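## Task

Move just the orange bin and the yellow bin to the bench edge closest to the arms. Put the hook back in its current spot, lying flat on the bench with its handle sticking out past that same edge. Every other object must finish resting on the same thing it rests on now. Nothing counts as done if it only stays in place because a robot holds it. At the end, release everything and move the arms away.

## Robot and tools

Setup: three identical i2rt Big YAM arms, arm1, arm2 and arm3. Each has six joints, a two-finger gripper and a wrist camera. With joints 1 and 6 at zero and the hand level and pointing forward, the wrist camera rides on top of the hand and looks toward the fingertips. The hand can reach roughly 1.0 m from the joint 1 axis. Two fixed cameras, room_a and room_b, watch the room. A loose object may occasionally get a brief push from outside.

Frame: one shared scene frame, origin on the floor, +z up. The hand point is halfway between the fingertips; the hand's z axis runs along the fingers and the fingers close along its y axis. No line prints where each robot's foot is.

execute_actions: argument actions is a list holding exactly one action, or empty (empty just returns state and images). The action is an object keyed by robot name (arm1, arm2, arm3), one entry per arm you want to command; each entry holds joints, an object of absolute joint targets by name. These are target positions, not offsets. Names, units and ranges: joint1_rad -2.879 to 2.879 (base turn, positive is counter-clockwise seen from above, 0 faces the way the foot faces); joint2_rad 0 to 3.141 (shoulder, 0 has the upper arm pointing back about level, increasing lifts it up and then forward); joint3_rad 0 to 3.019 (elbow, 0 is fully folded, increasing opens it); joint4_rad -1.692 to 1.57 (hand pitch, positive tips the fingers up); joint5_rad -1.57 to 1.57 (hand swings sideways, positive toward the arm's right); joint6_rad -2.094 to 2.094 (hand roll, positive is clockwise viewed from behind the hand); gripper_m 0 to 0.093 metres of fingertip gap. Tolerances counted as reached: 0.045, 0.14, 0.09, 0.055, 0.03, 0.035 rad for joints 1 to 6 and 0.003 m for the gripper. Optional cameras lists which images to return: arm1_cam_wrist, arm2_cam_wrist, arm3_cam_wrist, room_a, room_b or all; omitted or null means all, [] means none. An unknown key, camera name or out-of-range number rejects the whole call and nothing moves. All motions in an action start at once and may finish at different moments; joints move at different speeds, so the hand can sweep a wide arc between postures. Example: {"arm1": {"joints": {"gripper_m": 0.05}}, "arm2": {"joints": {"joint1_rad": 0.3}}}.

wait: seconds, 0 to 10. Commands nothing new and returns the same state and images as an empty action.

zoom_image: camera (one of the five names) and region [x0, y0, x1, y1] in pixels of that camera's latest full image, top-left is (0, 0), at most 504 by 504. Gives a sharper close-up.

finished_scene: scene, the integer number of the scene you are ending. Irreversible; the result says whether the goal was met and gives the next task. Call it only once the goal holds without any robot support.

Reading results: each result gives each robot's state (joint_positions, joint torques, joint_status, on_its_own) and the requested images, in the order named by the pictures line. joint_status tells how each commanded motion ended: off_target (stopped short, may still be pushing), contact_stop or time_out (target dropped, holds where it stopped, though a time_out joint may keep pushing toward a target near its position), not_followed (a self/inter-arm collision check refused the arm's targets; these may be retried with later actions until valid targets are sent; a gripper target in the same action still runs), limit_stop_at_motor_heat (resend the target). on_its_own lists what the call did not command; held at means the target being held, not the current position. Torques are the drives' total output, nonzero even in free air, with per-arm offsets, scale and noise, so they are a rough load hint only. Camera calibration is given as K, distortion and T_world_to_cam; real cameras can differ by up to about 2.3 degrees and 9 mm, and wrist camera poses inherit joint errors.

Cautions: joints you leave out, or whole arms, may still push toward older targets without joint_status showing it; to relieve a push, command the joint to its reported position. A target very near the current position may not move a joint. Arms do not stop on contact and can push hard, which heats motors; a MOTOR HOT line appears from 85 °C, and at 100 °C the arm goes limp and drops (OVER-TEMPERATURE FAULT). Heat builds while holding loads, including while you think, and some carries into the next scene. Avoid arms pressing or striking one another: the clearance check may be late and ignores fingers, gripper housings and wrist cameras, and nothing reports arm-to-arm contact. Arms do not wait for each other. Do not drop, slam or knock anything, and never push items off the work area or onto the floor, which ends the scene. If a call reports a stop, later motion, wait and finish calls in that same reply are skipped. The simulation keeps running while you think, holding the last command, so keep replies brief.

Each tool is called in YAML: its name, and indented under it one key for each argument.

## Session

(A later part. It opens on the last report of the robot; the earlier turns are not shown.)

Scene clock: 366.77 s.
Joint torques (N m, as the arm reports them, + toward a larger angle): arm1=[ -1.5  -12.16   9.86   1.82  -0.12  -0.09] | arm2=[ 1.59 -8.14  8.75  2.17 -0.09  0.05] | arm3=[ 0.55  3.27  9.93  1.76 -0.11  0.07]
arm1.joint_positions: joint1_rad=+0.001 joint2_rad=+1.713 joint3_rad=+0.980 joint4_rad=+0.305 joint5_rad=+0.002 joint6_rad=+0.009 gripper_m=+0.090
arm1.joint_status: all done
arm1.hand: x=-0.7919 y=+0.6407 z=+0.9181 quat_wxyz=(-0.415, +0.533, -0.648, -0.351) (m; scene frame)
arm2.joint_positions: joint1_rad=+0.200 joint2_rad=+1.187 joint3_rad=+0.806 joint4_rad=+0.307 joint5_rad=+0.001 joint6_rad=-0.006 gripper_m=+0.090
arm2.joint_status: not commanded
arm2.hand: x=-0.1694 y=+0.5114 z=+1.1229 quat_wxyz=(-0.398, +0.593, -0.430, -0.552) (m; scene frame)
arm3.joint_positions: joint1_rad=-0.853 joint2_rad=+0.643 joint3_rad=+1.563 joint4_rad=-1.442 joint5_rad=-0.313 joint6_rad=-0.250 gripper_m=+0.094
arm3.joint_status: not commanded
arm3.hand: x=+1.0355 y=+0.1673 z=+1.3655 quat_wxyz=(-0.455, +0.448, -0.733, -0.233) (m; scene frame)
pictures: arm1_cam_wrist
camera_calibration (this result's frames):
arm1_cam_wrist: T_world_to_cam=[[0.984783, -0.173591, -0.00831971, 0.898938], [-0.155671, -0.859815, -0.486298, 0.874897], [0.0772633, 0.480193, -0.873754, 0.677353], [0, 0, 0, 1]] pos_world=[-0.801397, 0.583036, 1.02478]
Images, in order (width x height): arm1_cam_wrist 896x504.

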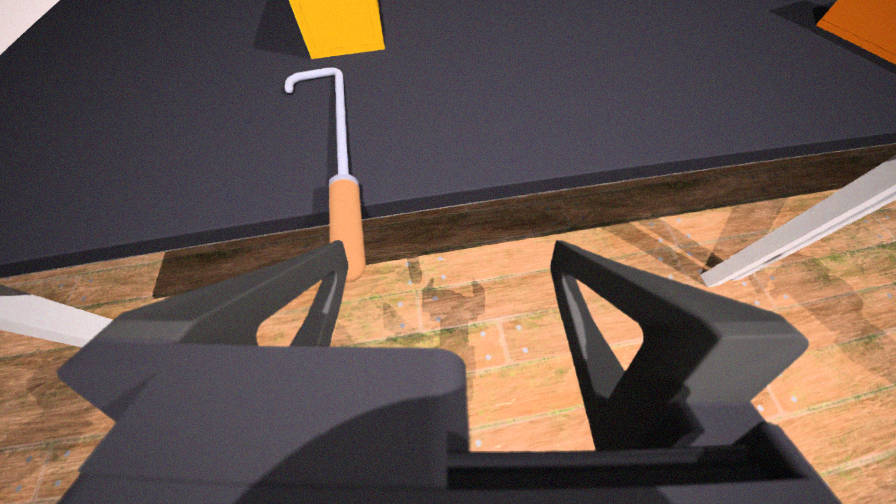

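execute_actions:
  actions:
    - {"arm1":{"joints":{"joint1_rad":0.095,"joint2_rad":2.23,"joint3_rad":1.24,"joint4_rad":1.04,"joint5_rad":-0.11}}}
  cameras: ["arm1_cam_wrist"]

Scene clock: 377.67 s.
Joint torques (N m, as the arm reports them, + toward a larger angle): arm1=[ -1.8  -16.53   7.63   3.17  -0.08  -0.09] | arm2=[ 1.8  -8.4   8.73  2.12 -0.09  0.05] | arm3=[ 0.51  3.34  9.93  1.76 -0.11  0.08]
arm1.joint_positions: joint1_rad=+0.102 joint2_rad=+2.247 joint3_rad=+1.222 joint4_rad=+1.015 joint5_rad=-0.109 joint6_rad=+0.008 gripper_m=+0.090
arm1.joint_status: all done
arm1.hand: x=-0.8683 y=+0.7558 z=+0.8358 quat_wxyz=(-0.489, +0.505, -0.496, -0.510) (m; scene frame)
arm2.joint_positions: joint1_rad=+0.200 joint2_rad=+1.187 joint3_rad=+0.806 joint4_rad=+0.307 joint5_rad=+0.001 joint6_rad=-0.006 gripper_m=+0.090
arm2.joint_status: not commanded
arm2.hand: x=-0.1694 y=+0.5114 z=+1.1229 quat_wxyz=(-0.398, +0.593, -0.430, -0.552) (m; scene frame)
arm3.joint_positions: joint1_rad=-0.853 joint2_rad=+0.643 joint3_rad=+1.563 joint4_rad=-1.442 joint5_rad=-0.313 joint6_rad=-0.250 gripper_m=+0.094
arm3.joint_status: not commanded
arm3.hand: x=+1.0355 y=+0.1673 z=+1.3655 quat_wxyz=(-0.455, +0.448, -0.733, -0.233) (m; scene frame)
pictures: arm1_cam_wrist
camera_calibration (this result's frames):
arm1_cam_wrist: T_world_to_cam=[[0.999221, 0.0392889, -0.00376759, 0.841376], [0.020564, -0.599709, -0.799954, 1.14055], [-0.0336888, 0.799253, -0.600049, -0.0102421], [0, 0, 0, 1]] pos_world=[-0.86452, 0.659126, 0.90941]
Images, in order (width x height): arm1_cam_wrist 896x504.

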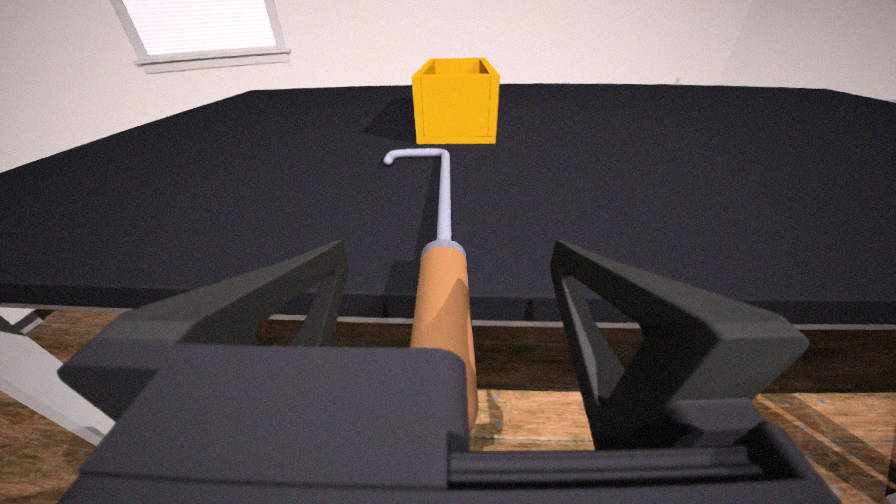

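execute_actions:
  actions:
    - {"arm1":{"joints":{"joint2_rad":2.255,"joint3_rad":1.19,"joint4_rad":1.11}}}
  cameras: ["arm1_cam_wrist"]

Scene clock: 381.63 s.
Joint torques (N m, as the arm reports them, + toward a larger angle): arm1=[ -1.92 -14.36   6.24   3.2   -0.06  -0.08] | arm2=[ 1.63 -8.48  8.8   2.12 -0.09  0.07] | arm3=[ 0.5   3.33  9.93  1.76 -0.11  0.07]
arm1.joint_positions: joint1_rad=+0.102 joint2_rad=+2.249 joint3_rad=+1.186 joint4_rad=+1.083 joint5_rad=-0.109 joint6_rad=+0.008 gripper_m=+0.090
arm1.joint_status: all done
arm1.hand: x=-0.8693 y=+0.7436 z=+0.8347 quat_wxyz=(-0.497, +0.498, -0.488, -0.517) (m; scene frame)
arm2.joint_positions: joint1_rad=+0.200 joint2_rad=+1.187 joint3_rad=+0.806 joint4_rad=+0.307 joint5_rad=+0.001 joint6_rad=-0.006 gripper_m=+0.090
arm2.joint_status: not commanded
arm2.hand: x=-0.1694 y=+0.5114 z=+1.1229 quat_wxyz=(-0.398, +0.593, -0.430, -0.552) (m; scene frame)
arm3.joint_positions: joint1_rad=-0.853 joint2_rad=+0.643 joint3_rad=+1.563 joint4_rad=-1.442 joint5_rad=-0.313 joint6_rad=-0.250 gripper_m=+0.094
arm3.joint_status: not commanded
arm3.hand: x=+1.0355 y=+0.1673 z=+1.3655 quat_wxyz=(-0.455, +0.448, -0.733, -0.233) (m; scene frame)
pictures: arm1_cam_wrist
camera_calibration (this result's frames):
arm1_cam_wrist: T_world_to_cam=[[0.99923, 0.0392321, -0.000341704, 0.840019], [0.0223493, -0.576345, -0.816901, 1.13064], [-0.0322457, 0.816264, -0.576778, -0.0319816], [0, 0, 0, 1]] pos_world=[-0.865673, 0.644787, 0.905459]
Images, in order (width x height): arm1_cam_wrist 896x504.

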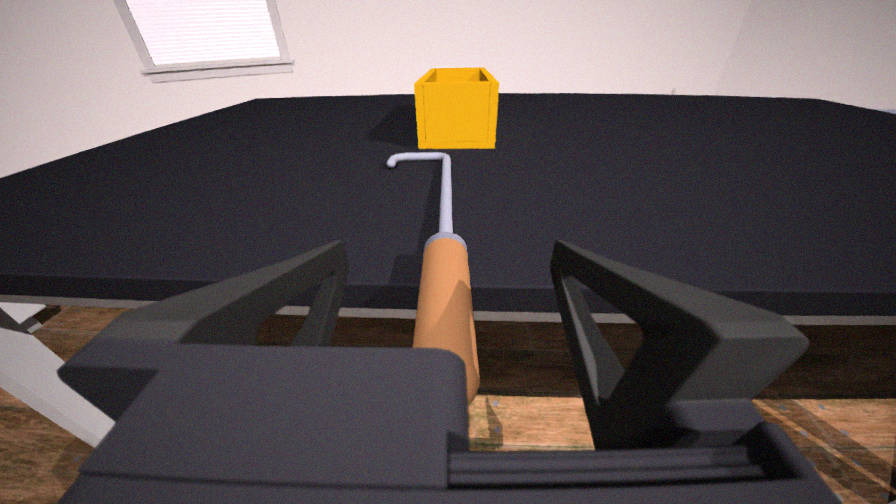

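Need j2≈2.28.

execute_actions:
  actions:
    - {"arm1":{"joints":{"joint2_rad":2.28}}}
  cameras: []

Scene clock: 386.80 s.
Joint torques (N m, as the arm reports them, + toward a larger angle): arm1=[ -1.95 -14.9    6.11   3.19  -0.09  -0.09] | arm2=[ 1.59 -8.27  8.78  2.14 -0.08  0.06] | arm3=[ 0.45  3.29  9.91  1.76 -0.1   0.07]
arm1.joint_positions: joint1_rad=+0.102 joint2_rad=+2.277 joint3_rad=+1.186 joint4_rad=+1.085 joint5_rad=-0.109 joint6_rad=+0.008 gripper_m=+0.090
arm1.joint_status: all done
arm1.hand: x=-0.8696 y=+0.7413 z=+0.8149 quat_wxyz=(-0.490, +0.504, -0.495, -0.511) (m; scene frame)
arm2.joint_positions: joint1_rad=+0.200 joint2_rad=+1.187 joint3_rad=+0.806 joint4_rad=+0.307 joint5_rad=+0.001 joint6_rad=-0.006 gripper_m=+0.090
arm2.joint_status: not commanded
arm2.hand: x=-0.1694 y=+0.5114 z=+1.1229 quat_wxyz=(-0.398, +0.593, -0.430, -0.552) (m; scene frame)
arm3.joint_positions: joint1_rad=-0.853 joint2_rad=+0.643 joint3_rad=+1.563 joint4_rad=-1.442 joint5_rad=-0.313 joint6_rad=-0.250 gripper_m=+0.094
arm3.joint_status: not commanded
arm3.hand: x=+1.0355 y=+0.1673 z=+1.3655 quat_wxyz=(-0.455, +0.448, -0.733, -0.233) (m; scene frame)
pictures: none
No camera images: the call's "cameras" was empty. Leave "cameras" out to get every camera's image.

execute_actions:
  actions:
    - {"arm1":{"joints":{"gripper_m":0.0}}}
  cameras: []

execute_actions:
  actions:
    - {"arm1":{"joints":{"joint2_rad":2.12,"joint3_rad":1.27,"joint4_rad":0.9,"joint6_rad":-1.6}}}
  cameras: ["arm1_cam_wrist"]

Scene clock: 396.77 s.
Joint torques (N m, as the arm reports them, + toward a larger angle): arm1=[ -1.77 -14.52   6.03   3.2   -0.08  -0.07] | arm2=[ 1.67 -8.18  8.78  2.16 -0.09  0.06] | arm3=[ 0.47  3.3   9.9   1.75 -0.11  0.07]
arm1.joint_positions: joint1_rad=+0.102 joint2_rad=+2.277 joint3_rad=+1.186 joint4_rad=+1.086 joint5_rad=-0.110 joint6_rad=+0.006 gripper_m=+0.024
arm1.joint_status: gripper_m off_target (ended at +0.024, target +0.000)
arm1.hand: x=-0.8696 y=+0.7413 z=+0.8150 quat_wxyz=(-0.490, +0.504, -0.494, -0.511) (m; scene frame)
arm2.joint_positions: joint1_rad=+0.200 joint2_rad=+1.187 joint3_rad=+0.806 joint4_rad=+0.307 joint5_rad=+0.001 joint6_rad=-0.006 gripper_m=+0.090
arm2.joint_status: not commanded
arm2.hand: x=-0.1694 y=+0.5114 z=+1.1229 quat_wxyz=(-0.398, +0.593, -0.430, -0.552) (m; scene frame)
arm3.joint_positions: joint1_rad=-0.853 joint2_rad=+0.643 joint3_rad=+1.563 joint4_rad=-1.442 joint5_rad=-0.313 joint6_rad=-0.250 gripper_m=+0.094
arm3.joint_status: not commanded
arm3.hand: x=+1.0355 y=+0.1673 z=+1.3655 quat_wxyz=(-0.455, +0.448, -0.733, -0.233) (m; scene frame)
pictures: none
No camera images: the call's "cameras" was empty. Leave "cameras" out to get every camera's image.

Scene clock: 398.93 s.
Joint torques (N m, as the arm reports them, + toward a larger angle): arm1=[ -1.81 -15.76   9.98   1.54   0.06   0.02] | arm2=[ 1.58 -8.12  8.78  2.17 -0.09  0.06] | arm3=[ 0.48  3.29  9.91  1.75 -0.1   0.07]
arm1.joint_positions: joint1_rad=+0.102 joint2_rad=+2.128 joint3_rad=+1.237 joint4_rad=+0.911 joint5_rad=-0.113 joint6_rad=-1.591 gripper_m=+0.000
arm1.joint_status: all done
arm1.on_its_own: gripper_m moved -0.024 to your old target +0.000
arm1.hand: x=-0.8680 y=+0.7649 z=+0.9046 quat_wxyz=(-0.717, +0.697, +0.019, -0.005) (m; scene frame)
arm2.joint_positions: joint1_rad=+0.200 joint2_rad=+1.187 joint3_rad=+0.806 joint4_rad=+0.307 joint5_rad=+0.001 joint6_rad=-0.006 gripper_m=+0.090
arm2.joint_status: not commanded
arm2.hand: x=-0.1694 y=+0.5114 z=+1.1229 quat_wxyz=(-0.398, +0.593, -0.430, -0.552) (m; scene frame)
arm3.joint_positions: joint1_rad=-0.853 joint2_rad=+0.643 joint3_rad=+1.563 joint4_rad=-1.442 joint5_rad=-0.313 joint6_rad=-0.250 gripper_m=+0.094
arm3.joint_status: not commanded
arm3.hand: x=+1.0355 y=+0.1673 z=+1.3655 quat_wxyz=(-0.455, +0.448, -0.733, -0.233) (m; scene frame)
pictures: arm1_cam_wrist
camera_calibration (this result's frames):
arm1_cam_wrist: T_world_to_cam=[[-0.02683, -0.019473, 0.99945, -0.912262], [0.820105, -0.57211, 0.0108687, 1.14042], [0.571583, 0.819946, 0.0313196, -0.0377949], [0, 0, 0, 1]] pos_world=[-0.93814, 0.665672, 0.900549]
Images, in order (width x height): arm1_cam_wrist 896x504.

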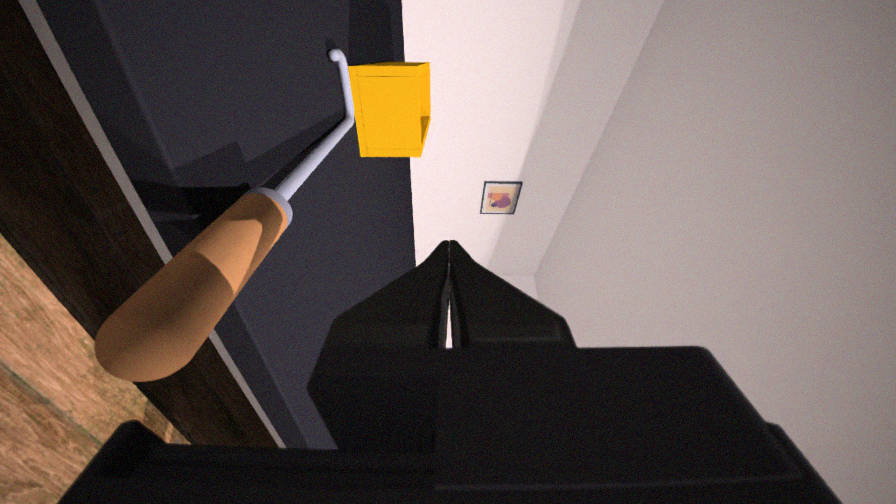

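execute_actions:
  actions:
    - {"arm1":{"joints":{"joint2_rad":2.22,"joint3_rad":1.19,"joint4_rad":1.11,"joint6_rad":0,"gripper_m":0.09}}}
  cameras: ["arm1_cam_wrist"]

execute_actions:
  actions:
    - {"arm1":{"joints":{"joint2_rad":2.285}}}
  cameras: ["arm1_cam_wrist"]

Scene clock: 407.00 s.
Joint torques (N m, as the arm reports them, + toward a larger angle): arm1=[ -1.9  -15.13   6.62   3.13   0.05   0.1 ] | arm2=[ 1.59 -8.12  8.78  2.15 -0.09  0.06] | arm3=[ 0.47  3.27  9.92  1.77 -0.1   0.07]
arm1.joint_positions: joint1_rad=+0.101 joint2_rad=+2.224 joint3_rad=+1.183 joint4_rad=+1.083 joint5_rad=-0.113 joint6_rad=-0.009 gripper_m=+0.090
arm1.joint_status: all done
arm1.hand: x=-0.8693 y=+0.7444 z=+0.8519 quat_wxyz=(-0.507, +0.498, -0.476, -0.518) (m; scene frame)
arm2.joint_positions: joint1_rad=+0.200 joint2_rad=+1.187 joint3_rad=+0.806 joint4_rad=+0.307 joint5_rad=+0.001 joint6_rad=-0.006 gripper_m=+0.090
arm2.joint_status: not commanded
arm2.hand: x=-0.1694 y=+0.5114 z=+1.1229 quat_wxyz=(-0.398, +0.593, -0.430, -0.552) (m; scene frame)
arm3.joint_positions: joint1_rad=-0.853 joint2_rad=+0.643 joint3_rad=+1.563 joint4_rad=-1.442 joint5_rad=-0.313 joint6_rad=-0.250 gripper_m=+0.094
arm3.joint_status: not commanded
arm3.hand: x=+1.0355 y=+0.1673 z=+1.3655 quat_wxyz=(-0.455, +0.448, -0.733, -0.233) (m; scene frame)
pictures: arm1_cam_wrist
camera_calibration (this result's frames):
arm1_cam_wrist: T_world_to_cam=[[0.998959, 0.0413025, 0.0193548, 0.821391], [0.0390953, -0.556737, -0.829768, 1.15612], [-0.023496, 0.829661, -0.557772, -0.041217], [0, 0, 0, 1]] pos_world=[-0.866703, 0.643924, 0.920422]
Images, in order (width x height): arm1_cam_wrist 896x504.

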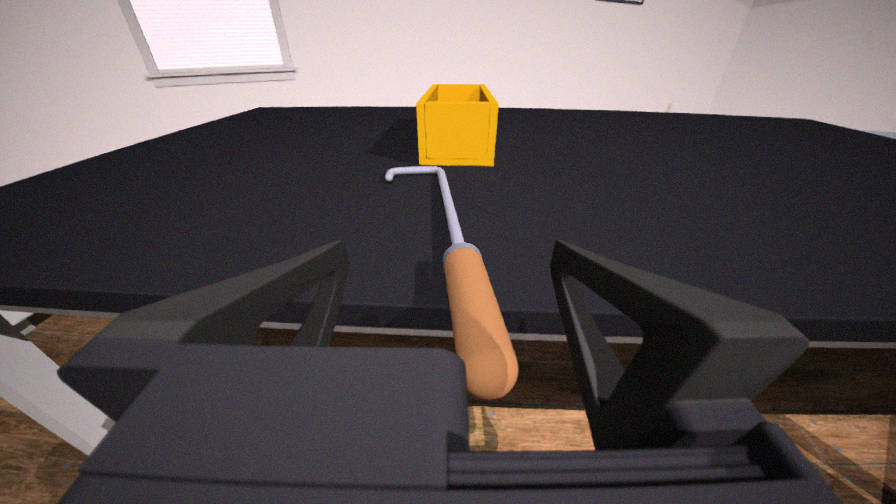

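Scene clock: 407.83 s.
Joint torques (N m, as the arm reports them, + toward a larger angle): arm1=[ -1.83 -15.47   6.05   3.     0.06   0.11] | arm2=[ 1.74 -8.22  8.74  2.17 -0.09  0.05] | arm3=[ 0.47  3.3   9.94  1.77 -0.11  0.08]
arm1.joint_positions: joint1_rad=+0.101 joint2_rad=+2.292 joint3_rad=+1.183 joint4_rad=+1.089 joint5_rad=-0.113 joint6_rad=-0.008 gripper_m=+0.090
arm1.joint_status: all done
arm1.hand: x=-0.8699 y=+0.7390 z=+0.8041 quat_wxyz=(-0.489, +0.512, -0.494, -0.505) (m; scene frame)
arm2.joint_positions: joint1_rad=+0.200 joint2_rad=+1.187 joint3_rad=+0.806 joint4_rad=+0.307 joint5_rad=+0.001 joint6_rad=-0.006 gripper_m=+0.090
arm2.joint_status: not commanded
arm2.hand: x=-0.1694 y=+0.5114 z=+1.1229 quat_wxyz=(-0.398, +0.593, -0.430, -0.552) (m; scene frame)
arm3.joint_positions: joint1_rad=-0.853 joint2_rad=+0.643 joint3_rad=+1.563 joint4_rad=-1.442 joint5_rad=-0.313 joint6_rad=-0.250 gripper_m=+0.094
arm3.joint_status: not commanded
arm3.hand: x=+1.0355 y=+0.1673 z=+1.3655 quat_wxyz=(-0.455, +0.448, -0.733, -0.233) (m; scene frame)
pictures: arm1_cam_wrist
camera_calibration (this result's frames):
arm1_cam_wrist: T_world_to_cam=[[0.999036, 0.042521, 0.0109391, 0.829089], [0.034552, -0.607686, -0.793425, 1.11795], [-0.0270897, 0.793038, -0.608569, 0.00128038], [0, 0, 0, 1]] pos_world=[-0.866882, 0.643094, 0.87872]
Images, in order (width x height): arm1_cam_wrist 896x504.

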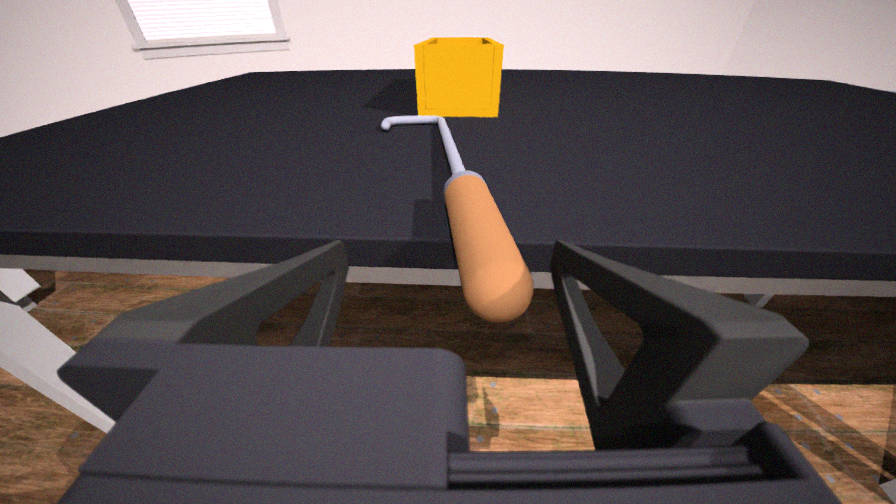

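execute_actions:
  actions:
    - {"arm1":{"joints":{"joint1_rad":0.07,"joint3_rad":1.25,"joint4_rad":1.05}}}
  cameras: ["arm1_cam_wrist"]

Scene clock: 414.20 s.
Joint torques (N m, as the arm reports them, + toward a larger angle): arm1=[ -1.52 -15.73   8.26   1.45   0.04   0.11] | arm2=[ 1.75 -8.2   8.77  2.2  -0.09  0.05] | arm3=[ 0.45  3.18  9.92  1.76 -0.1   0.08]
arm1.joint_positions: joint1_rad=+0.072 joint2_rad=+2.292 joint3_rad=+1.222 joint4_rad=+1.063 joint5_rad=-0.112 joint6_rad=-0.008 gripper_m=+0.090
arm1.joint_status: all done
arm1.hand: x=-0.8463 y=+0.7506 z=+0.8142 quat_wxyz=(-0.501, +0.501, -0.498, -0.500) (m; scene frame)
arm2.joint_positions: joint1_rad=+0.200 joint2_rad=+1.187 joint3_rad=+0.806 joint4_rad=+0.307 joint5_rad=+0.001 joint6_rad=-0.006 gripper_m=+0.090
arm2.joint_status: not commanded
arm2.hand: x=-0.1694 y=+0.5114 z=+1.1229 quat_wxyz=(-0.398, +0.593, -0.430, -0.552) (m; scene frame)
arm3.joint_positions: joint1_rad=-0.853 joint2_rad=+0.643 joint3_rad=+1.563 joint4_rad=-1.442 joint5_rad=-0.313 joint6_rad=-0.250 gripper_m=+0.094
arm3.joint_status: not commanded
arm3.hand: x=+1.0355 y=+0.1673 z=+1.3655 quat_wxyz=(-0.455, +0.448, -0.733, -0.233) (m; scene frame)
pictures: arm1_cam_wrist
camera_calibration (this result's frames):
arm1_cam_wrist: T_world_to_cam=[[0.999854, 0.0118101, 0.0123298, 0.827592], [0.0169448, -0.597957, -0.801349, 1.11646], [-0.00209131, 0.801441, -0.59807, 0.00525243], [0, 0, 0, 1]] pos_world=[-0.846379, 0.653613, 0.887614]
Images, in order (width x height): arm1_cam_wrist 896x504.

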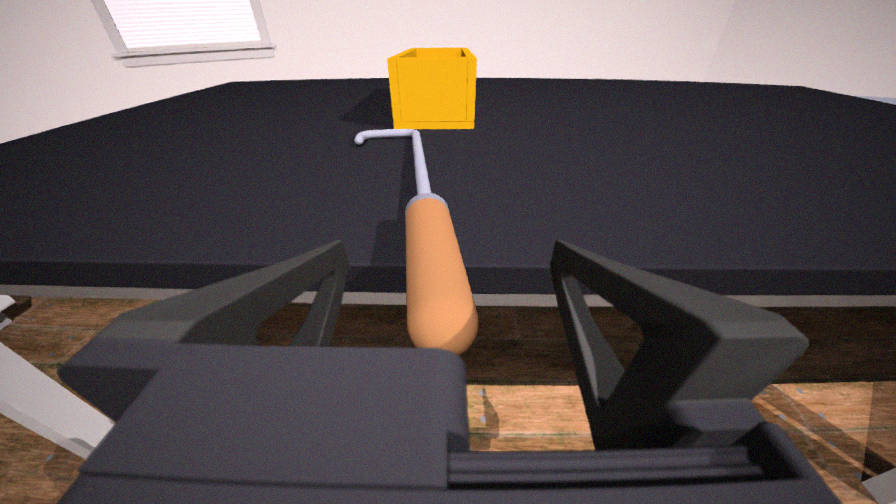

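execute_actions:
  actions:
    - {"arm1":{"joints":{"joint4_rad":1.03}}}
  cameras: []

execute_actions:
  actions:
    - {"arm1":{"joints":{"gripper_m":0}}}
  cameras: ["arm1_cam_wrist"]

Scene clock: 421.90 s.
Joint torques (N m, as the arm reports them, + toward a larger angle): arm1=[ -1.34 -15.55   8.25   1.46   0.03   0.11] | arm2=[ 1.82 -8.16  8.78  2.16 -0.09  0.04] | arm3=[ 0.54  3.25  9.92  1.76 -0.11  0.07]
arm1.joint_positions: joint1_rad=+0.072 joint2_rad=+2.292 joint3_rad=+1.222 joint4_rad=+1.043 joint5_rad=-0.112 joint6_rad=-0.008 gripper_m=+0.090
arm1.joint_status: all done
arm1.hand: x=-0.8464 y=+0.7505 z=+0.8094 quat_wxyz=(-0.495, +0.506, -0.503, -0.496) (m; scene frame)
arm2.joint_positions: joint1_rad=+0.200 joint2_rad=+1.187 joint3_rad=+0.806 joint4_rad=+0.307 joint5_rad=+0.001 joint6_rad=-0.006 gripper_m=+0.090
arm2.joint_status: not commanded
arm2.hand: x=-0.1694 y=+0.5114 z=+1.1229 quat_wxyz=(-0.398, +0.593, -0.430, -0.552) (m; scene frame)
arm3.joint_positions: joint1_rad=-0.853 joint2_rad=+0.643 joint3_rad=+1.563 joint4_rad=-1.442 joint5_rad=-0.313 joint6_rad=-0.250 gripper_m=+0.094
arm3.joint_status: not commanded
arm3.hand: x=+1.0355 y=+0.1673 z=+1.3655 quat_wxyz=(-0.455, +0.448, -0.733, -0.233) (m; scene frame)
pictures: none
No camera images: the call's "cameras" was empty. Leave "cameras" out to get every camera's image.

Scene clock: 422.60 s.
Joint torques (N m, as the arm reports them, + toward a larger angle): arm1=[ -1.43 -15.87   8.27   1.48   0.09   0.1 ] | arm2=[ 1.61 -8.22  8.74  2.16 -0.09  0.06] | arm3=[ 0.42  3.24  9.92  1.75 -0.1   0.07]
arm1.joint_positions: joint1_rad=+0.072 joint2_rad=+2.292 joint3_rad=+1.222 joint4_rad=+1.043 joint5_rad=-0.114 joint6_rad=-0.007 gripper_m=+0.026
arm1.joint_status: gripper_m off_target (ended at +0.026, target +0.000)
arm1.hand: x=-0.8466 y=+0.7505 z=+0.8093 quat_wxyz=(-0.494, +0.506, -0.503, -0.496) (m; scene frame)
arm2.joint_positions: joint1_rad=+0.200 joint2_rad=+1.187 joint3_rad=+0.806 joint4_rad=+0.307 joint5_rad=+0.001 joint6_rad=-0.006 gripper_m=+0.090
arm2.joint_status: not commanded
arm2.hand: x=-0.1694 y=+0.5114 z=+1.1229 quat_wxyz=(-0.398, +0.593, -0.430, -0.552) (m; scene frame)
arm3.joint_positions: joint1_rad=-0.853 joint2_rad=+0.643 joint3_rad=+1.563 joint4_rad=-1.442 joint5_rad=-0.313 joint6_rad=-0.250 gripper_m=+0.094
arm3.joint_status: not commanded
arm3.hand: x=+1.0355 y=+0.1673 z=+1.3655 quat_wxyz=(-0.455, +0.448, -0.733, -0.233) (m; scene frame)
pictures: arm1_cam_wrist
camera_calibration (this result's frames):
arm1_cam_wrist: T_world_to_cam=[[0.999869, 0.0136229, 0.00870385, 0.829529], [0.0152345, -0.613911, -0.789228, 1.11319], [-0.00540817, 0.789258, -0.614038, 0.0215906], [0, 0, 0, 1]] pos_world=[-0.846263, 0.655059, 0.884599]
Images, in order (width x height): arm1_cam_wrist 896x504.

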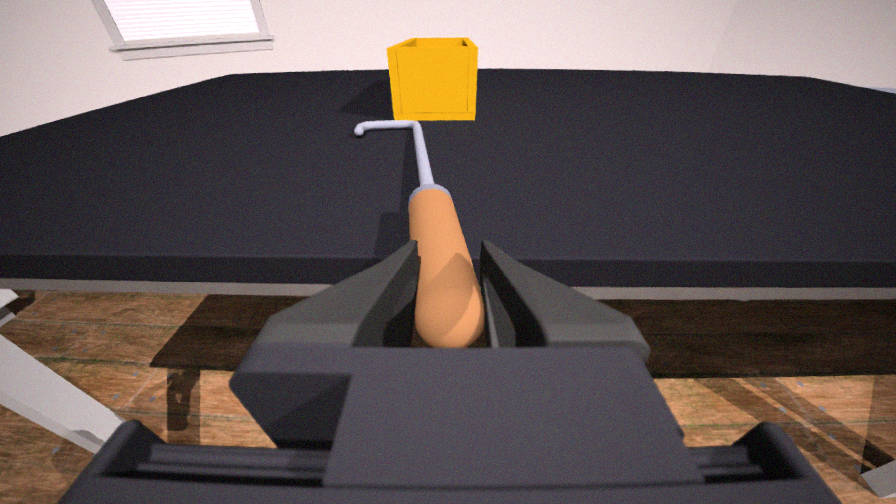

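Lift while pulling back a bit (tip is close to bin).

execute_actions:
  actions:
    - {"arm1":{"joints":{"joint2_rad":2.05,"joint3_rad":1.2,"joint4_rad":0.9,"joint6_rad":-1.6}}}
  cameras: ["arm1_cam_wrist"]

Scene clock: 428.00 s.
Joint torques (N m, as the arm reports them, + toward a larger angle): arm1=[ -1.49 -15.58   8.93   2.61   0.08  -0.2 ] | arm2=[ 1.76 -8.15  8.77  2.21 -0.08  0.06] | arm3=[ 0.5   3.26  9.92  1.76 -0.11  0.07]
arm1.joint_positions: joint1_rad=+0.072 joint2_rad=+2.068 joint3_rad=+1.180 joint4_rad=+0.887 joint5_rad=-0.114 joint6_rad=-1.574 gripper_m=+0.026
arm1.joint_status: all done
arm1.hand: x=-0.8466 y=+0.7466 z=+0.9148 quat_wxyz=(-0.709, +0.705, +0.001, -0.002) (m; scene frame)
arm2.joint_positions: joint1_rad=+0.200 joint2_rad=+1.187 joint3_rad=+0.806 joint4_rad=+0.307 joint5_rad=+0.001 joint6_rad=-0.006 gripper_m=+0.090
arm2.joint_status: not commanded
arm2.hand: x=-0.1694 y=+0.5114 z=+1.1229 quat_wxyz=(-0.398, +0.593, -0.430, -0.552) (m; scene frame)
arm3.joint_positions: joint1_rad=-0.853 joint2_rad=+0.643 joint3_rad=+1.563 joint4_rad=-1.442 joint5_rad=-0.313 joint6_rad=-0.250 gripper_m=+0.094
arm3.joint_status: not commanded
arm3.hand: x=+1.0355 y=+0.1673 z=+1.3655 quat_wxyz=(-0.455, +0.448, -0.733, -0.233) (m; scene frame)
pictures: arm1_cam_wrist
camera_calibration (this result's frames):
arm1_cam_wrist: T_world_to_cam=[[-0.00767472, 0.00272771, 0.999967, -0.923], [0.803132, -0.59575, 0.0077891, 1.11841], [0.595751, 0.803166, 0.0023815, 0.0241542], [0, 0, 0, 1]] pos_world=[-0.919706, 0.649411, 0.914201]
Images, in order (width x height): arm1_cam_wrist 896x504.

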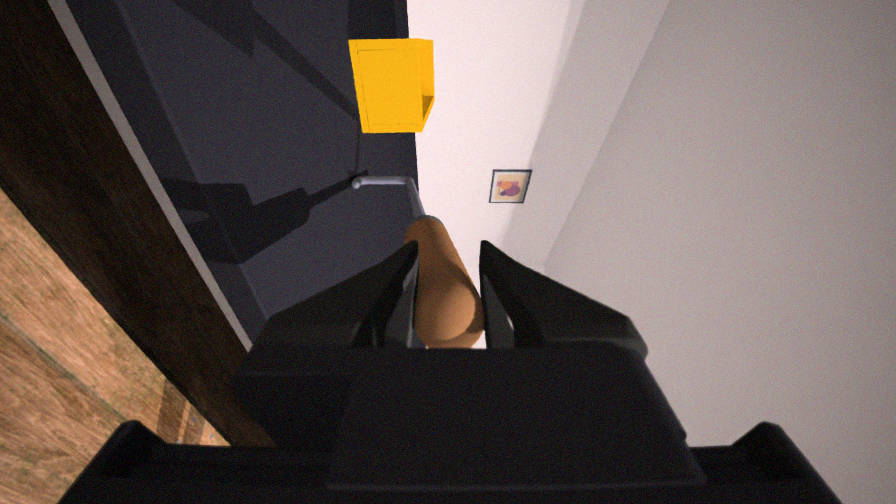

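execute_actions:
  actions:
    - {"arm1":{"joints":{"joint2_rad":1.95,"joint3_rad":1.3,"joint4_rad":0.8,"joint5_rad":-0.2}}}
  cameras: []

execute_actions:
  actions:
    - {"arm1":{"joints":{"joint2_rad":1.9,"joint3_rad":1.42,"joint4_rad":0.65,"joint5_rad":-0.3}}}
  cameras: ["arm1_cam_wrist"]

Scene clock: 433.00 s.
Joint torques (N m, as the arm reports them, + toward a larger angle): arm1=[ -1.22 -14.57  11.16   2.3   -0.09   0.03] | arm2=[ 1.64 -8.26  8.8   2.17 -0.09  0.05] | arm3=[ 0.45  3.28  9.91  1.75 -0.1   0.07]
arm1.joint_positions: joint1_rad=+0.072 joint2_rad=+1.950 joint3_rad=+1.268 joint4_rad=+0.793 joint5_rad=-0.198 joint6_rad=-1.592 gripper_m=+0.000
arm1.joint_status: all done
arm1.on_its_own: gripper_m moved -0.026 to your old target +0.000
arm1.hand: x=-0.8589 y=+0.7619 z=+1.0238 quat_wxyz=(-0.747, +0.663, +0.043, -0.018) (m; scene frame)
arm2.joint_positions: joint1_rad=+0.200 joint2_rad=+1.187 joint3_rad=+0.806 joint4_rad=+0.307 joint5_rad=+0.001 joint6_rad=-0.006 gripper_m=+0.090
arm2.joint_status: not commanded
arm2.hand: x=-0.1694 y=+0.5114 z=+1.1229 quat_wxyz=(-0.398, +0.593, -0.430, -0.552) (m; scene frame)
arm3.joint_positions: joint1_rad=-0.853 joint2_rad=+0.643 joint3_rad=+1.563 joint4_rad=-1.442 joint5_rad=-0.313 joint6_rad=-0.250 gripper_m=+0.094
arm3.joint_status: not commanded
arm3.hand: x=+1.0355 y=+0.1673 z=+1.3655 quat_wxyz=(-0.455, +0.448, -0.733, -0.233) (m; scene frame)
pictures: none
No camera images: the call's "cameras" was empty. Leave "cameras" out to get every camera's image.

Scene clock: 434.00 s.
Joint torques (N m, as the arm reports them, + toward a larger angle): arm1=[ -1.3  -15.13  12.49   1.38  -0.12   0.05] | arm2=[ 1.6  -8.4   8.81  2.18 -0.09  0.06] | arm3=[ 0.47  3.25  9.92  1.77 -0.11  0.07]
arm1.joint_positions: joint1_rad=+0.072 joint2_rad=+1.905 joint3_rad=+1.381 joint4_rad=+0.663 joint5_rad=-0.297 joint6_rad=-1.592 gripper_m=+0.000
arm1.joint_status: all done
arm1.hand: x=-0.8734 y=+0.7775 z=+1.0894 quat_wxyz=(-0.754, +0.650, +0.082, -0.049) (m; scene frame)
arm2.joint_positions: joint1_rad=+0.200 joint2_rad=+1.187 joint3_rad=+0.806 joint4_rad=+0.307 joint5_rad=+0.001 joint6_rad=-0.006 gripper_m=+0.090
arm2.joint_status: not commanded
arm2.hand: x=-0.1694 y=+0.5114 z=+1.1229 quat_wxyz=(-0.398, +0.593, -0.430, -0.552) (m; scene frame)
arm3.joint_positions: joint1_rad=-0.853 joint2_rad=+0.643 joint3_rad=+1.563 joint4_rad=-1.442 joint5_rad=-0.313 joint6_rad=-0.250 gripper_m=+0.094
arm3.joint_status: not commanded
arm3.hand: x=+1.0355 y=+0.1673 z=+1.3655 quat_wxyz=(-0.455, +0.448, -0.733, -0.233) (m; scene frame)
pictures: arm1_cam_wrist
camera_calibration (this result's frames):
arm1_cam_wrist: T_world_to_cam=[[-0.0425472, -0.14258, 0.988868, -1.00327], [0.897584, -0.440142, -0.0248422, 1.15407], [0.438785, 0.886536, 0.146704, -0.344283], [0, 0, 0, 1]] pos_world=[-0.927492, 0.670126, 1.07128]
Images, in order (width x height): arm1_cam_wrist 896x504.

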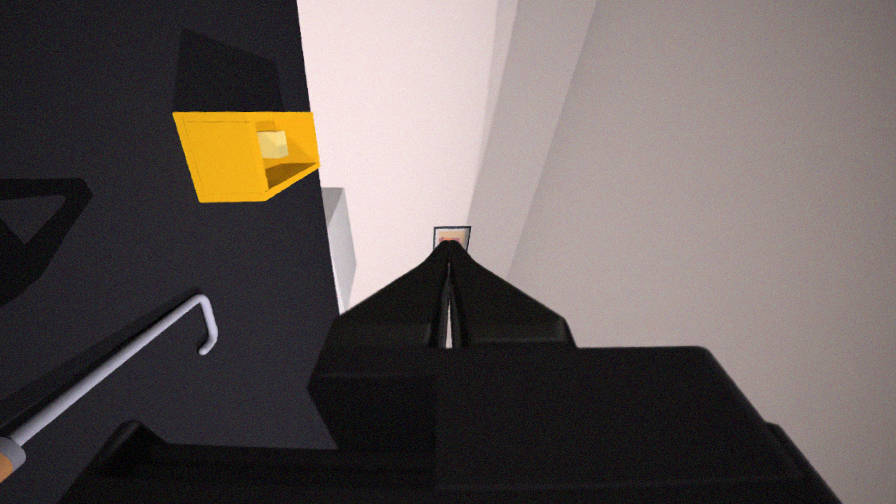

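execute_actions:
  actions:
    - {"arm1":{"joints":{"joint1_rad":0.0,"joint2_rad":1.7,"joint3_rad":1.0,"joint4_rad":0.3,"joint5_rad":0,"joint6_rad":0,"gripper_m":0.09}}}
  cameras: ["arm1_cam_wrist"]

Scene clock: 447.23 s.
Joint torques (N m, as the arm reports them, + toward a larger angle): arm1=[ -0.63 -12.13   9.74   1.73   0.06   0.1 ] | arm2=[ 1.74 -8.21  8.76  2.18 -0.09  0.06] | arm3=[ 0.49  3.35  9.91  1.78 -0.1   0.07]
arm1.joint_positions: joint1_rad=-0.008 joint2_rad=+1.710 joint3_rad=+0.982 joint4_rad=+0.306 joint5_rad=-0.003 joint6_rad=-0.009 gripper_m=+0.090
arm1.joint_status: all done
arm1.hand: x=-0.7869 y=+0.6404 z=+0.9212 quat_wxyz=(-0.421, +0.536, -0.643, -0.349) (m; scene frame)
arm2.joint_positions: joint1_rad=+0.200 joint2_rad=+1.187 joint3_rad=+0.806 joint4_rad=+0.307 joint5_rad=+0.001 joint6_rad=-0.006 gripper_m=+0.090
arm2.joint_status: not commanded
arm2.hand: x=-0.1694 y=+0.5114 z=+1.1229 quat_wxyz=(-0.398, +0.593, -0.430, -0.552) (m; scene frame)
arm3.joint_positions: joint1_rad=-0.853 joint2_rad=+0.643 joint3_rad=+1.563 joint4_rad=-1.442 joint5_rad=-0.313 joint6_rad=-0.250 gripper_m=+0.094
arm3.joint_status: not commanded
arm3.hand: x=+1.0355 y=+0.1673 z=+1.3655 quat_wxyz=(-0.455, +0.448, -0.733, -0.233) (m; scene frame)
pictures: arm1_cam_wrist
camera_calibration (this result's frames):
arm1_cam_wrist: T_world_to_cam=[[0.985316, -0.170631, 0.00606847, 0.879355], [-0.145662, -0.85861, -0.491499, 0.8888], [0.0890754, 0.483398, -0.870857, 0.684312], [0, 0, 0, 1]] pos_world=[-0.797934, 0.582382, 1.02745]
Images, in order (width x height): arm1_cam_wrist 896x504.

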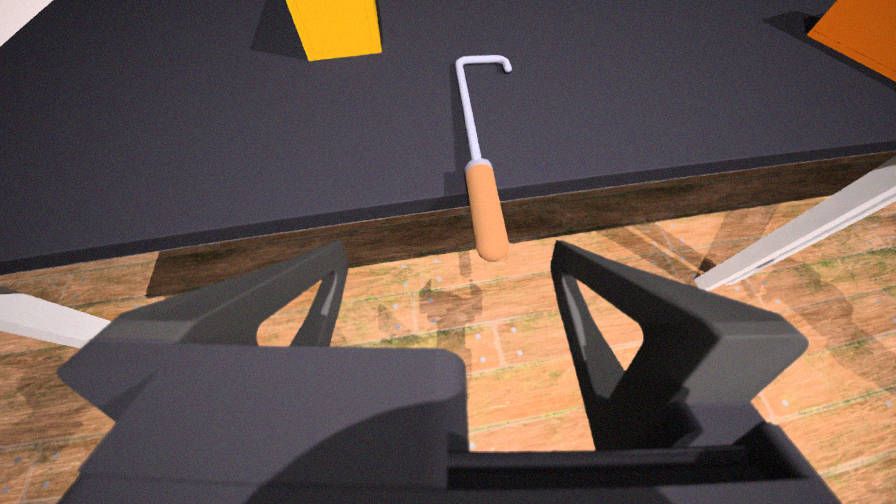

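execute_actions:
  actions:
    - {"arm1":{"joints":{"joint1_rad":-0.08,"joint2_rad":2.24,"joint3_rad":1.27,"joint4_rad":1.04,"joint5_rad":-0.155}}}
  cameras: ["arm1_cam_wrist"]

execute_actions:
  actions:
    - {"arm1":{"joints":{"joint2_rad":2.30}}}
  cameras: ["arm1_cam_wrist"]

Scene clock: 457.43 s.
Joint torques (N m, as the arm reports them, + toward a larger angle): arm1=[ -0.89 -16.64   8.09   3.11  -0.15   0.11] | arm2=[ 1.53 -8.46  8.75  2.16 -0.09  0.06] | arm3=[ 0.51  3.27  9.92  1.76 -0.1   0.07]
arm1.joint_positions: joint1_rad=-0.085 joint2_rad=+2.257 joint3_rad=+1.250 joint4_rad=+1.015 joint5_rad=-0.152 joint6_rad=-0.008 gripper_m=+0.090
arm1.joint_status: all done
arm1.hand: x=-0.7337 y=+0.7438 z=+0.8399 quat_wxyz=(-0.533, +0.468, -0.522, -0.473) (m; scene frame)
arm2.joint_positions: joint1_rad=+0.200 joint2_rad=+1.187 joint3_rad=+0.806 joint4_rad=+0.307 joint5_rad=+0.001 joint6_rad=-0.006 gripper_m=+0.090
arm2.joint_status: not commanded
arm2.hand: x=-0.1694 y=+0.5114 z=+1.1229 quat_wxyz=(-0.398, +0.593, -0.430, -0.552) (m; scene frame)
arm3.joint_positions: joint1_rad=-0.853 joint2_rad=+0.643 joint3_rad=+1.563 joint4_rad=-1.442 joint5_rad=-0.313 joint6_rad=-0.250 gripper_m=+0.094
arm3.joint_status: not commanded
arm3.hand: x=+1.0355 y=+0.1673 z=+1.3655 quat_wxyz=(-0.455, +0.448, -0.733, -0.233) (m; scene frame)
pictures: arm1_cam_wrist
camera_calibration (this result's frames):
arm1_cam_wrist: T_world_to_cam=[[0.994349, -0.105342, 0.0131707, 0.797104], [-0.0511923, -0.584465, -0.809802, 1.07814], [0.093004, 0.804552, -0.586555, 0.0839996], [0, 0, 0, 1]] pos_world=[-0.745219, 0.646523, 0.911854]
Images, in order (width x height): arm1_cam_wrist 896x504.

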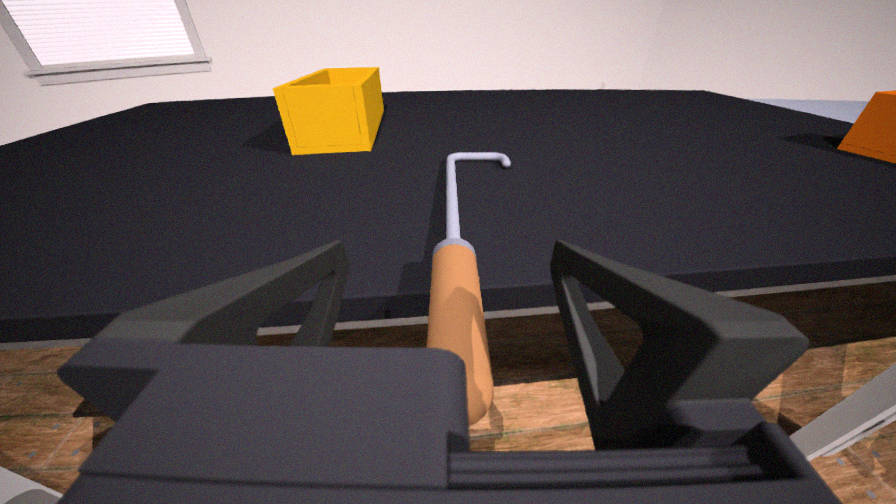

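Scene clock: 458.20 s.
Joint torques (N m, as the arm reports them, + toward a larger angle): arm1=[ -0.76 -15.62   7.7    3.04  -0.16   0.1 ] | arm2=[ 1.66 -8.31  8.74  2.18 -0.09  0.06] | arm3=[ 0.43  3.28  9.93  1.76 -0.11  0.07]
arm1.joint_positions: joint1_rad=-0.085 joint2_rad=+2.301 joint3_rad=+1.250 joint4_rad=+1.017 joint5_rad=-0.152 joint6_rad=-0.008 gripper_m=+0.090
arm1.joint_status: all done
arm1.hand: x=-0.7348 y=+0.7404 z=+0.8078 quat_wxyz=(-0.520, +0.476, -0.535, -0.465) (m; scene frame)
arm2.joint_positions: joint1_rad=+0.200 joint2_rad=+1.187 joint3_rad=+0.806 joint4_rad=+0.307 joint5_rad=+0.001 joint6_rad=-0.006 gripper_m=+0.090
arm2.joint_status: not commanded
arm2.hand: x=-0.1694 y=+0.5114 z=+1.1229 quat_wxyz=(-0.398, +0.593, -0.430, -0.552) (m; scene frame)
arm3.joint_positions: joint1_rad=-0.853 joint2_rad=+0.643 joint3_rad=+1.563 joint4_rad=-1.442 joint5_rad=-0.313 joint6_rad=-0.250 gripper_m=+0.094
arm3.joint_status: not commanded
arm3.hand: x=+1.0355 y=+0.1673 z=+1.3655 quat_wxyz=(-0.455, +0.448, -0.733, -0.233) (m; scene frame)
pictures: arm1_cam_wrist
camera_calibration (this result's frames):
arm1_cam_wrist: T_world_to_cam=[[0.994482, -0.104717, 0.00637226, 0.8034], [-0.0599464, -0.617048, -0.784639, 1.04748], [0.0860972, 0.779927, -0.61992, 0.10817], [0, 0, 0, 1]] pos_world=[-0.745488, 0.646109, 0.883829]
Images, in order (width x height): arm1_cam_wrist 896x504.

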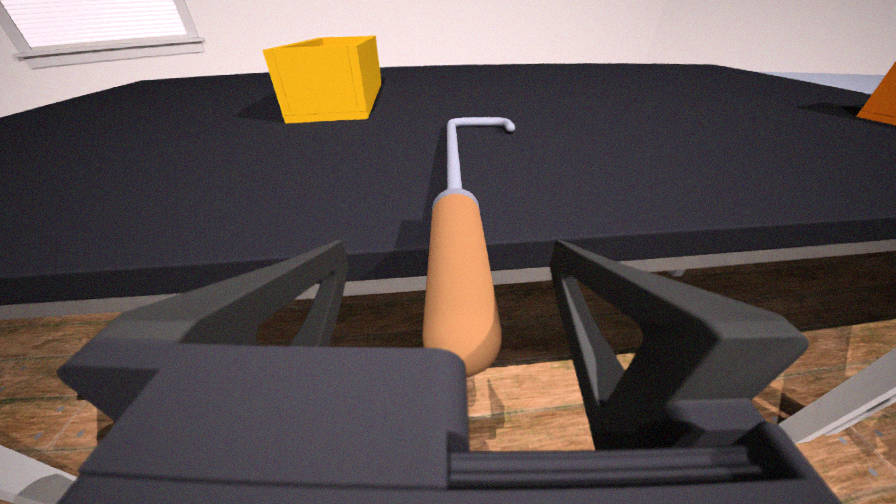

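execute_actions:
  actions:
    - {"arm1":{"joints":{"gripper_m":0}}}
  cameras: []

execute_actions:
  actions:
    - {"arm1":{"joints":{"joint2_rad":2.25,"joint6_rad":0.5}}}
  cameras: []

execute_actions:
  actions:
    - {"arm1":{"joints":{"joint2_rad":2.21,"joint6_rad":1.0}}}
  cameras: []

execute_actions:
  actions:
    - {"arm1":{"joints":{"joint2_rad":2.19,"joint6_rad":1.6}}}
  cameras: ["arm1_cam_wrist"]

Scene clock: 468.63 s.
Joint torques (N m, as the arm reports them, + toward a larger angle): arm1=[ -0.79 -15.35   7.77   3.1   -0.13   0.09] | arm2=[ 1.51 -8.33  8.74  2.12 -0.09  0.06] | arm3=[ 0.45  3.25  9.93  1.77 -0.1   0.07]
arm1.joint_positions: joint1_rad=-0.085 joint2_rad=+2.301 joint3_rad=+1.250 joint4_rad=+1.017 joint5_rad=-0.152 joint6_rad=-0.007 gripper_m=+0.027
arm1.joint_status: gripper_m off_target (ended at +0.027, target +0.000)
arm1.hand: x=-0.7348 y=+0.7404 z=+0.8078 quat_wxyz=(-0.520, +0.476, -0.535, -0.465) (m; scene frame)
arm2.joint_positions: joint1_rad=+0.200 joint2_rad=+1.187 joint3_rad=+0.806 joint4_rad=+0.307 joint5_rad=+0.001 joint6_rad=-0.006 gripper_m=+0.090
arm2.joint_status: not commanded
arm2.hand: x=-0.1694 y=+0.5114 z=+1.1229 quat_wxyz=(-0.398, +0.593, -0.430, -0.552) (m; scene frame)
arm3.joint_positions: joint1_rad=-0.853 joint2_rad=+0.643 joint3_rad=+1.563 joint4_rad=-1.442 joint5_rad=-0.313 joint6_rad=-0.250 gripper_m=+0.094
arm3.joint_status: not commanded
arm3.hand: x=+1.0355 y=+0.1673 z=+1.3655 quat_wxyz=(-0.455, +0.448, -0.733, -0.233) (m; scene frame)
pictures: none
No camera images: the call's "cameras" was empty. Leave "cameras" out to get every camera's image.

Scene clock: 470.13 s.
Joint torques (N m, as the arm reports them, + toward a larger angle): arm1=[ -0.94 -17.67   7.88   3.12  -0.29   0.28] | arm2=[ 1.72 -8.42  8.78  2.17 -0.09  0.06] | arm3=[ 0.5   3.25  9.92  1.75 -0.11  0.07]
arm1.joint_positions: joint1_rad=-0.085 joint2_rad=+2.280 joint3_rad=+1.250 joint4_rad=+1.017 joint5_rad=-0.148 joint6_rad=+0.471 gripper_m=+0.027
arm1.joint_status: all done
arm1.hand: x=-0.7335 y=+0.7422 z=+0.8236 quat_wxyz=(-0.402, +0.332, -0.626, -0.580) (m; scene frame)
arm2.joint_positions: joint1_rad=+0.200 joint2_rad=+1.187 joint3_rad=+0.806 joint4_rad=+0.307 joint5_rad=+0.001 joint6_rad=-0.006 gripper_m=+0.090
arm2.joint_status: not commanded
arm2.hand: x=-0.1694 y=+0.5114 z=+1.1229 quat_wxyz=(-0.398, +0.593, -0.430, -0.552) (m; scene frame)
arm3.joint_positions: joint1_rad=-0.853 joint2_rad=+0.643 joint3_rad=+1.563 joint4_rad=-1.442 joint5_rad=-0.313 joint6_rad=-0.250 gripper_m=+0.094
arm3.joint_status: not commanded
arm3.hand: x=+1.0355 y=+0.1673 z=+1.3655 quat_wxyz=(-0.455, +0.448, -0.733, -0.233) (m; scene frame)
pictures: none
No camera images: the call's "cameras" was empty. Leave "cameras" out to get every camera's image.

Scene clock: 471.63 s.
Joint torques (N m, as the arm reports them, + toward a larger angle): arm1=[ -0.77 -18.23   8.09   3.06  -0.28   0.18] | arm2=[ 1.69 -8.2   8.78  2.18 -0.09  0.06] | arm3=[ 0.5   3.29  9.93  1.76 -0.11  0.07]
arm1.joint_positions: joint1_rad=-0.085 joint2_rad=+2.248 joint3_rad=+1.250 joint4_rad=+1.017 joint5_rad=-0.148 joint6_rad=+0.977 gripper_m=+0.027
arm1.joint_status: all done
arm1.hand: x=-0.7328 y=+0.7443 z=+0.8473 quat_wxyz=(-0.249, +0.164, -0.678, -0.672) (m; scene frame)
arm2.joint_positions: joint1_rad=+0.200 joint2_rad=+1.187 joint3_rad=+0.806 joint4_rad=+0.307 joint5_rad=+0.001 joint6_rad=-0.006 gripper_m=+0.090
arm2.joint_status: not commanded
arm2.hand: x=-0.1694 y=+0.5114 z=+1.1229 quat_wxyz=(-0.398, +0.593, -0.430, -0.552) (m; scene frame)
arm3.joint_positions: joint1_rad=-0.853 joint2_rad=+0.643 joint3_rad=+1.563 joint4_rad=-1.442 joint5_rad=-0.313 joint6_rad=-0.250 gripper_m=+0.094
arm3.joint_status: not commanded
arm3.hand: x=+1.0355 y=+0.1673 z=+1.3655 quat_wxyz=(-0.455, +0.448, -0.733, -0.233) (m; scene frame)
pictures: none
No camera images: the call's "cameras" was empty. Leave "cameras" out to get every camera's image.

Scene clock: 473.23 s.
Joint torques (N m, as the arm reports them, + toward a larger angle): arm1=[ -0.77 -18.87   8.2    3.08  -0.21   0.06] | arm2=[ 1.73 -8.15  8.77  2.17 -0.09  0.06] | arm3=[ 0.35  3.35  9.93  1.77 -0.1   0.07]
arm1.joint_positions: joint1_rad=-0.085 joint2_rad=+2.236 joint3_rad=+1.250 joint4_rad=+1.017 joint5_rad=-0.150 joint6_rad=+1.585 gripper_m=+0.027
arm1.joint_status: all done
arm1.hand: x=-0.7329 y=+0.7450 z=+0.8558 quat_wxyz=(-0.037, -0.045, -0.692, -0.719) (m; scene frame)
arm2.joint_positions: joint1_rad=+0.200 joint2_rad=+1.187 joint3_rad=+0.806 joint4_rad=+0.307 joint5_rad=+0.001 joint6_rad=-0.006 gripper_m=+0.090
arm2.joint_status: not commanded
arm2.hand: x=-0.1694 y=+0.5114 z=+1.1229 quat_wxyz=(-0.398, +0.593, -0.430, -0.552) (m; scene frame)
arm3.joint_positions: joint1_rad=-0.853 joint2_rad=+0.643 joint3_rad=+1.563 joint4_rad=-1.442 joint5_rad=-0.313 joint6_rad=-0.250 gripper_m=+0.094
arm3.joint_status: not commanded
arm3.hand: x=+1.0355 y=+0.1673 z=+1.3655 quat_wxyz=(-0.455, +0.448, -0.733, -0.233) (m; scene frame)
pictures: arm1_cam_wrist
camera_calibration (this result's frames):
arm1_cam_wrist: T_world_to_cam=[[-0.000762724, 0.0473825, -0.998877, 0.81927], [-0.864755, -0.501661, -0.0231364, -0.23949], [-0.502194, 0.863766, 0.0413569, -0.925349], [0, 0, 0, 1]] pos_world=[-0.671179, 0.640323, 0.851078]
Images, in order (width x height): arm1_cam_wrist 896x504.

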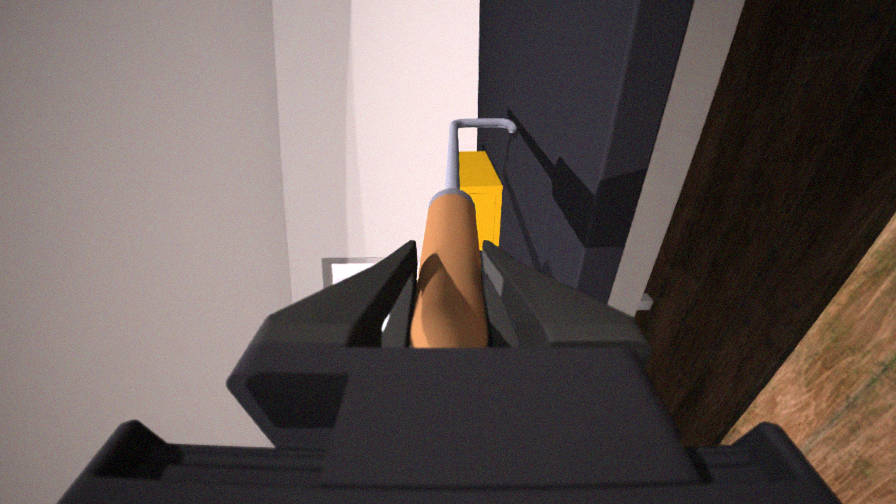

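Aligned now. Lift gently.

execute_actions:
  actions:
    - {"arm1":{"joints":{"joint2_rad":2.1,"joint3_rad":1.3,"joint4_rad":0.9}}}
  cameras: []

execute_actions:
  actions:
    - {"arm1":{"joints":{"joint2_rad":2.0,"joint3_rad":1.38,"joint4_rad":0.75}}}
  cameras: []

execute_actions:
  actions:
    - {"arm1":{"joints":{"joint2_rad":1.95,"joint3_rad":1.48,"joint4_rad":0.6}}}
  cameras: ["arm1_cam_wrist"]

Scene clock: 480.97 s.
Joint torques (N m, as the arm reports them, + toward a larger angle): arm1=[ -0.88 -18.51  11.49   3.01  -0.12   0.07] | arm2=[ 1.9  -8.31  8.77  2.19 -0.1   0.07] | arm3=[ 0.46  3.27  9.92  1.77 -0.11  0.07]
arm1.joint_positions: joint1_rad=-0.085 joint2_rad=+2.145 joint3_rad=+1.250 joint4_rad=+0.878 joint5_rad=-0.153 joint6_rad=+1.587 gripper_m=+0.027
arm1.joint_status: all done
arm1.hand: x=-0.7323 y=+0.7483 z=+0.8899 quat_wxyz=(-0.032, -0.048, -0.709, -0.703) (m; scene frame)
arm2.joint_positions: joint1_rad=+0.200 joint2_rad=+1.187 joint3_rad=+0.806 joint4_rad=+0.307 joint5_rad=+0.001 joint6_rad=-0.006 gripper_m=+0.090
arm2.joint_status: not commanded
arm2.hand: x=-0.1694 y=+0.5114 z=+1.1229 quat_wxyz=(-0.398, +0.593, -0.430, -0.552) (m; scene frame)
arm3.joint_positions: joint1_rad=-0.853 joint2_rad=+0.643 joint3_rad=+1.563 joint4_rad=-1.442 joint5_rad=-0.313 joint6_rad=-0.250 gripper_m=+0.094
arm3.joint_status: not commanded
arm3.hand: x=+1.0355 y=+0.1673 z=+1.3655 quat_wxyz=(-0.455, +0.448, -0.733, -0.233) (m; scene frame)
pictures: none
No camera images: the call's "cameras" was empty. Leave "cameras" out to get every camera's image.

Scene clock: 482.07 s.
Joint torques (N m, as the arm reports them, + toward a larger angle): arm1=[ -0.96 -18.09  13.67   3.08  -0.11   0.06] | arm2=[ 1.71 -8.33  8.79  2.19 -0.09  0.05] | arm3=[ 0.51  3.25  9.92  1.74 -0.11  0.07]
arm1.joint_positions: joint1_rad=-0.085 joint2_rad=+2.039 joint3_rad=+1.317 joint4_rad=+0.727 joint5_rad=-0.153 joint6_rad=+1.587 gripper_m=+0.027
arm1.joint_status: all done
arm1.hand: x=-0.7277 y=+0.7637 z=+0.9676 quat_wxyz=(-0.034, -0.047, -0.701, -0.711) (m; scene frame)
arm2.joint_positions: joint1_rad=+0.200 joint2_rad=+1.187 joint3_rad=+0.806 joint4_rad=+0.307 joint5_rad=+0.001 joint6_rad=-0.006 gripper_m=+0.090
arm2.joint_status: not commanded
arm2.hand: x=-0.1694 y=+0.5114 z=+1.1229 quat_wxyz=(-0.398, +0.593, -0.430, -0.552) (m; scene frame)
arm3.joint_positions: joint1_rad=-0.853 joint2_rad=+0.643 joint3_rad=+1.563 joint4_rad=-1.442 joint5_rad=-0.313 joint6_rad=-0.250 gripper_m=+0.094
arm3.joint_status: not commanded
arm3.hand: x=+1.0355 y=+0.1673 z=+1.3655 quat_wxyz=(-0.455, +0.448, -0.733, -0.233) (m; scene frame)
pictures: none
No camera images: the call's "cameras" was empty. Leave "cameras" out to get every camera's image.

Scene clock: 483.17 s.
Joint torques (N m, as the arm reports them, + toward a larger angle): arm1=[ -0.94 -19.27  15.69   2.97  -0.12   0.06] | arm2=[ 1.8  -8.27  8.76  2.18 -0.1   0.06] | arm3=[ 0.46  3.21  9.92  1.76 -0.11  0.08]
arm1.joint_positions: joint1_rad=-0.085 joint2_rad=+2.003 joint3_rad=+1.403 joint4_rad=+0.579 joint5_rad=-0.153 joint6_rad=+1.587 gripper_m=+0.027
arm1.joint_status: all done
arm1.hand: x=-0.7230 y=+0.7800 z=+1.0057 quat_wxyz=(-0.032, -0.049, -0.710, -0.702) (m; scene frame)
arm2.joint_positions: joint1_rad=+0.200 joint2_rad=+1.187 joint3_rad=+0.806 joint4_rad=+0.307 joint5_rad=+0.001 joint6_rad=-0.006 gripper_m=+0.090
arm2.joint_status: not commanded
arm2.hand: x=-0.1694 y=+0.5114 z=+1.1229 quat_wxyz=(-0.398, +0.593, -0.430, -0.552) (m; scene frame)
arm3.joint_positions: joint1_rad=-0.853 joint2_rad=+0.643 joint3_rad=+1.563 joint4_rad=-1.442 joint5_rad=-0.313 joint6_rad=-0.250 gripper_m=+0.094
arm3.joint_status: not commanded
arm3.hand: x=+1.0355 y=+0.1673 z=+1.3655 quat_wxyz=(-0.455, +0.448, -0.733, -0.233) (m; scene frame)
pictures: arm1_cam_wrist
camera_calibration (this result's frames):
arm1_cam_wrist: T_world_to_cam=[[-0.0156882, -0.00290178, -0.999873, 0.996731], [-0.863324, -0.504427, 0.0150097, -0.245045], [-0.504406, 0.863449, 0.0054084, -0.922015], [0, 0, 0, 1]] pos_world=[-0.660987, 0.675399, 1.00527]
Images, in order (width x height): arm1_cam_wrist 896x504.

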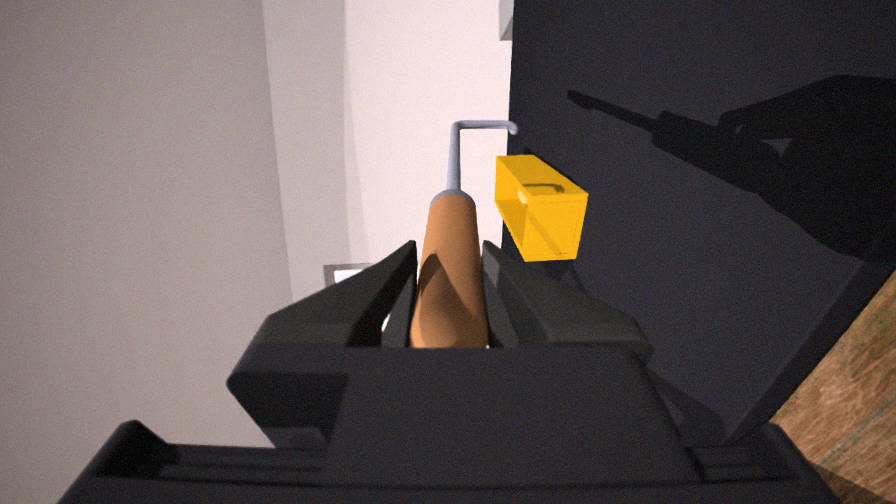

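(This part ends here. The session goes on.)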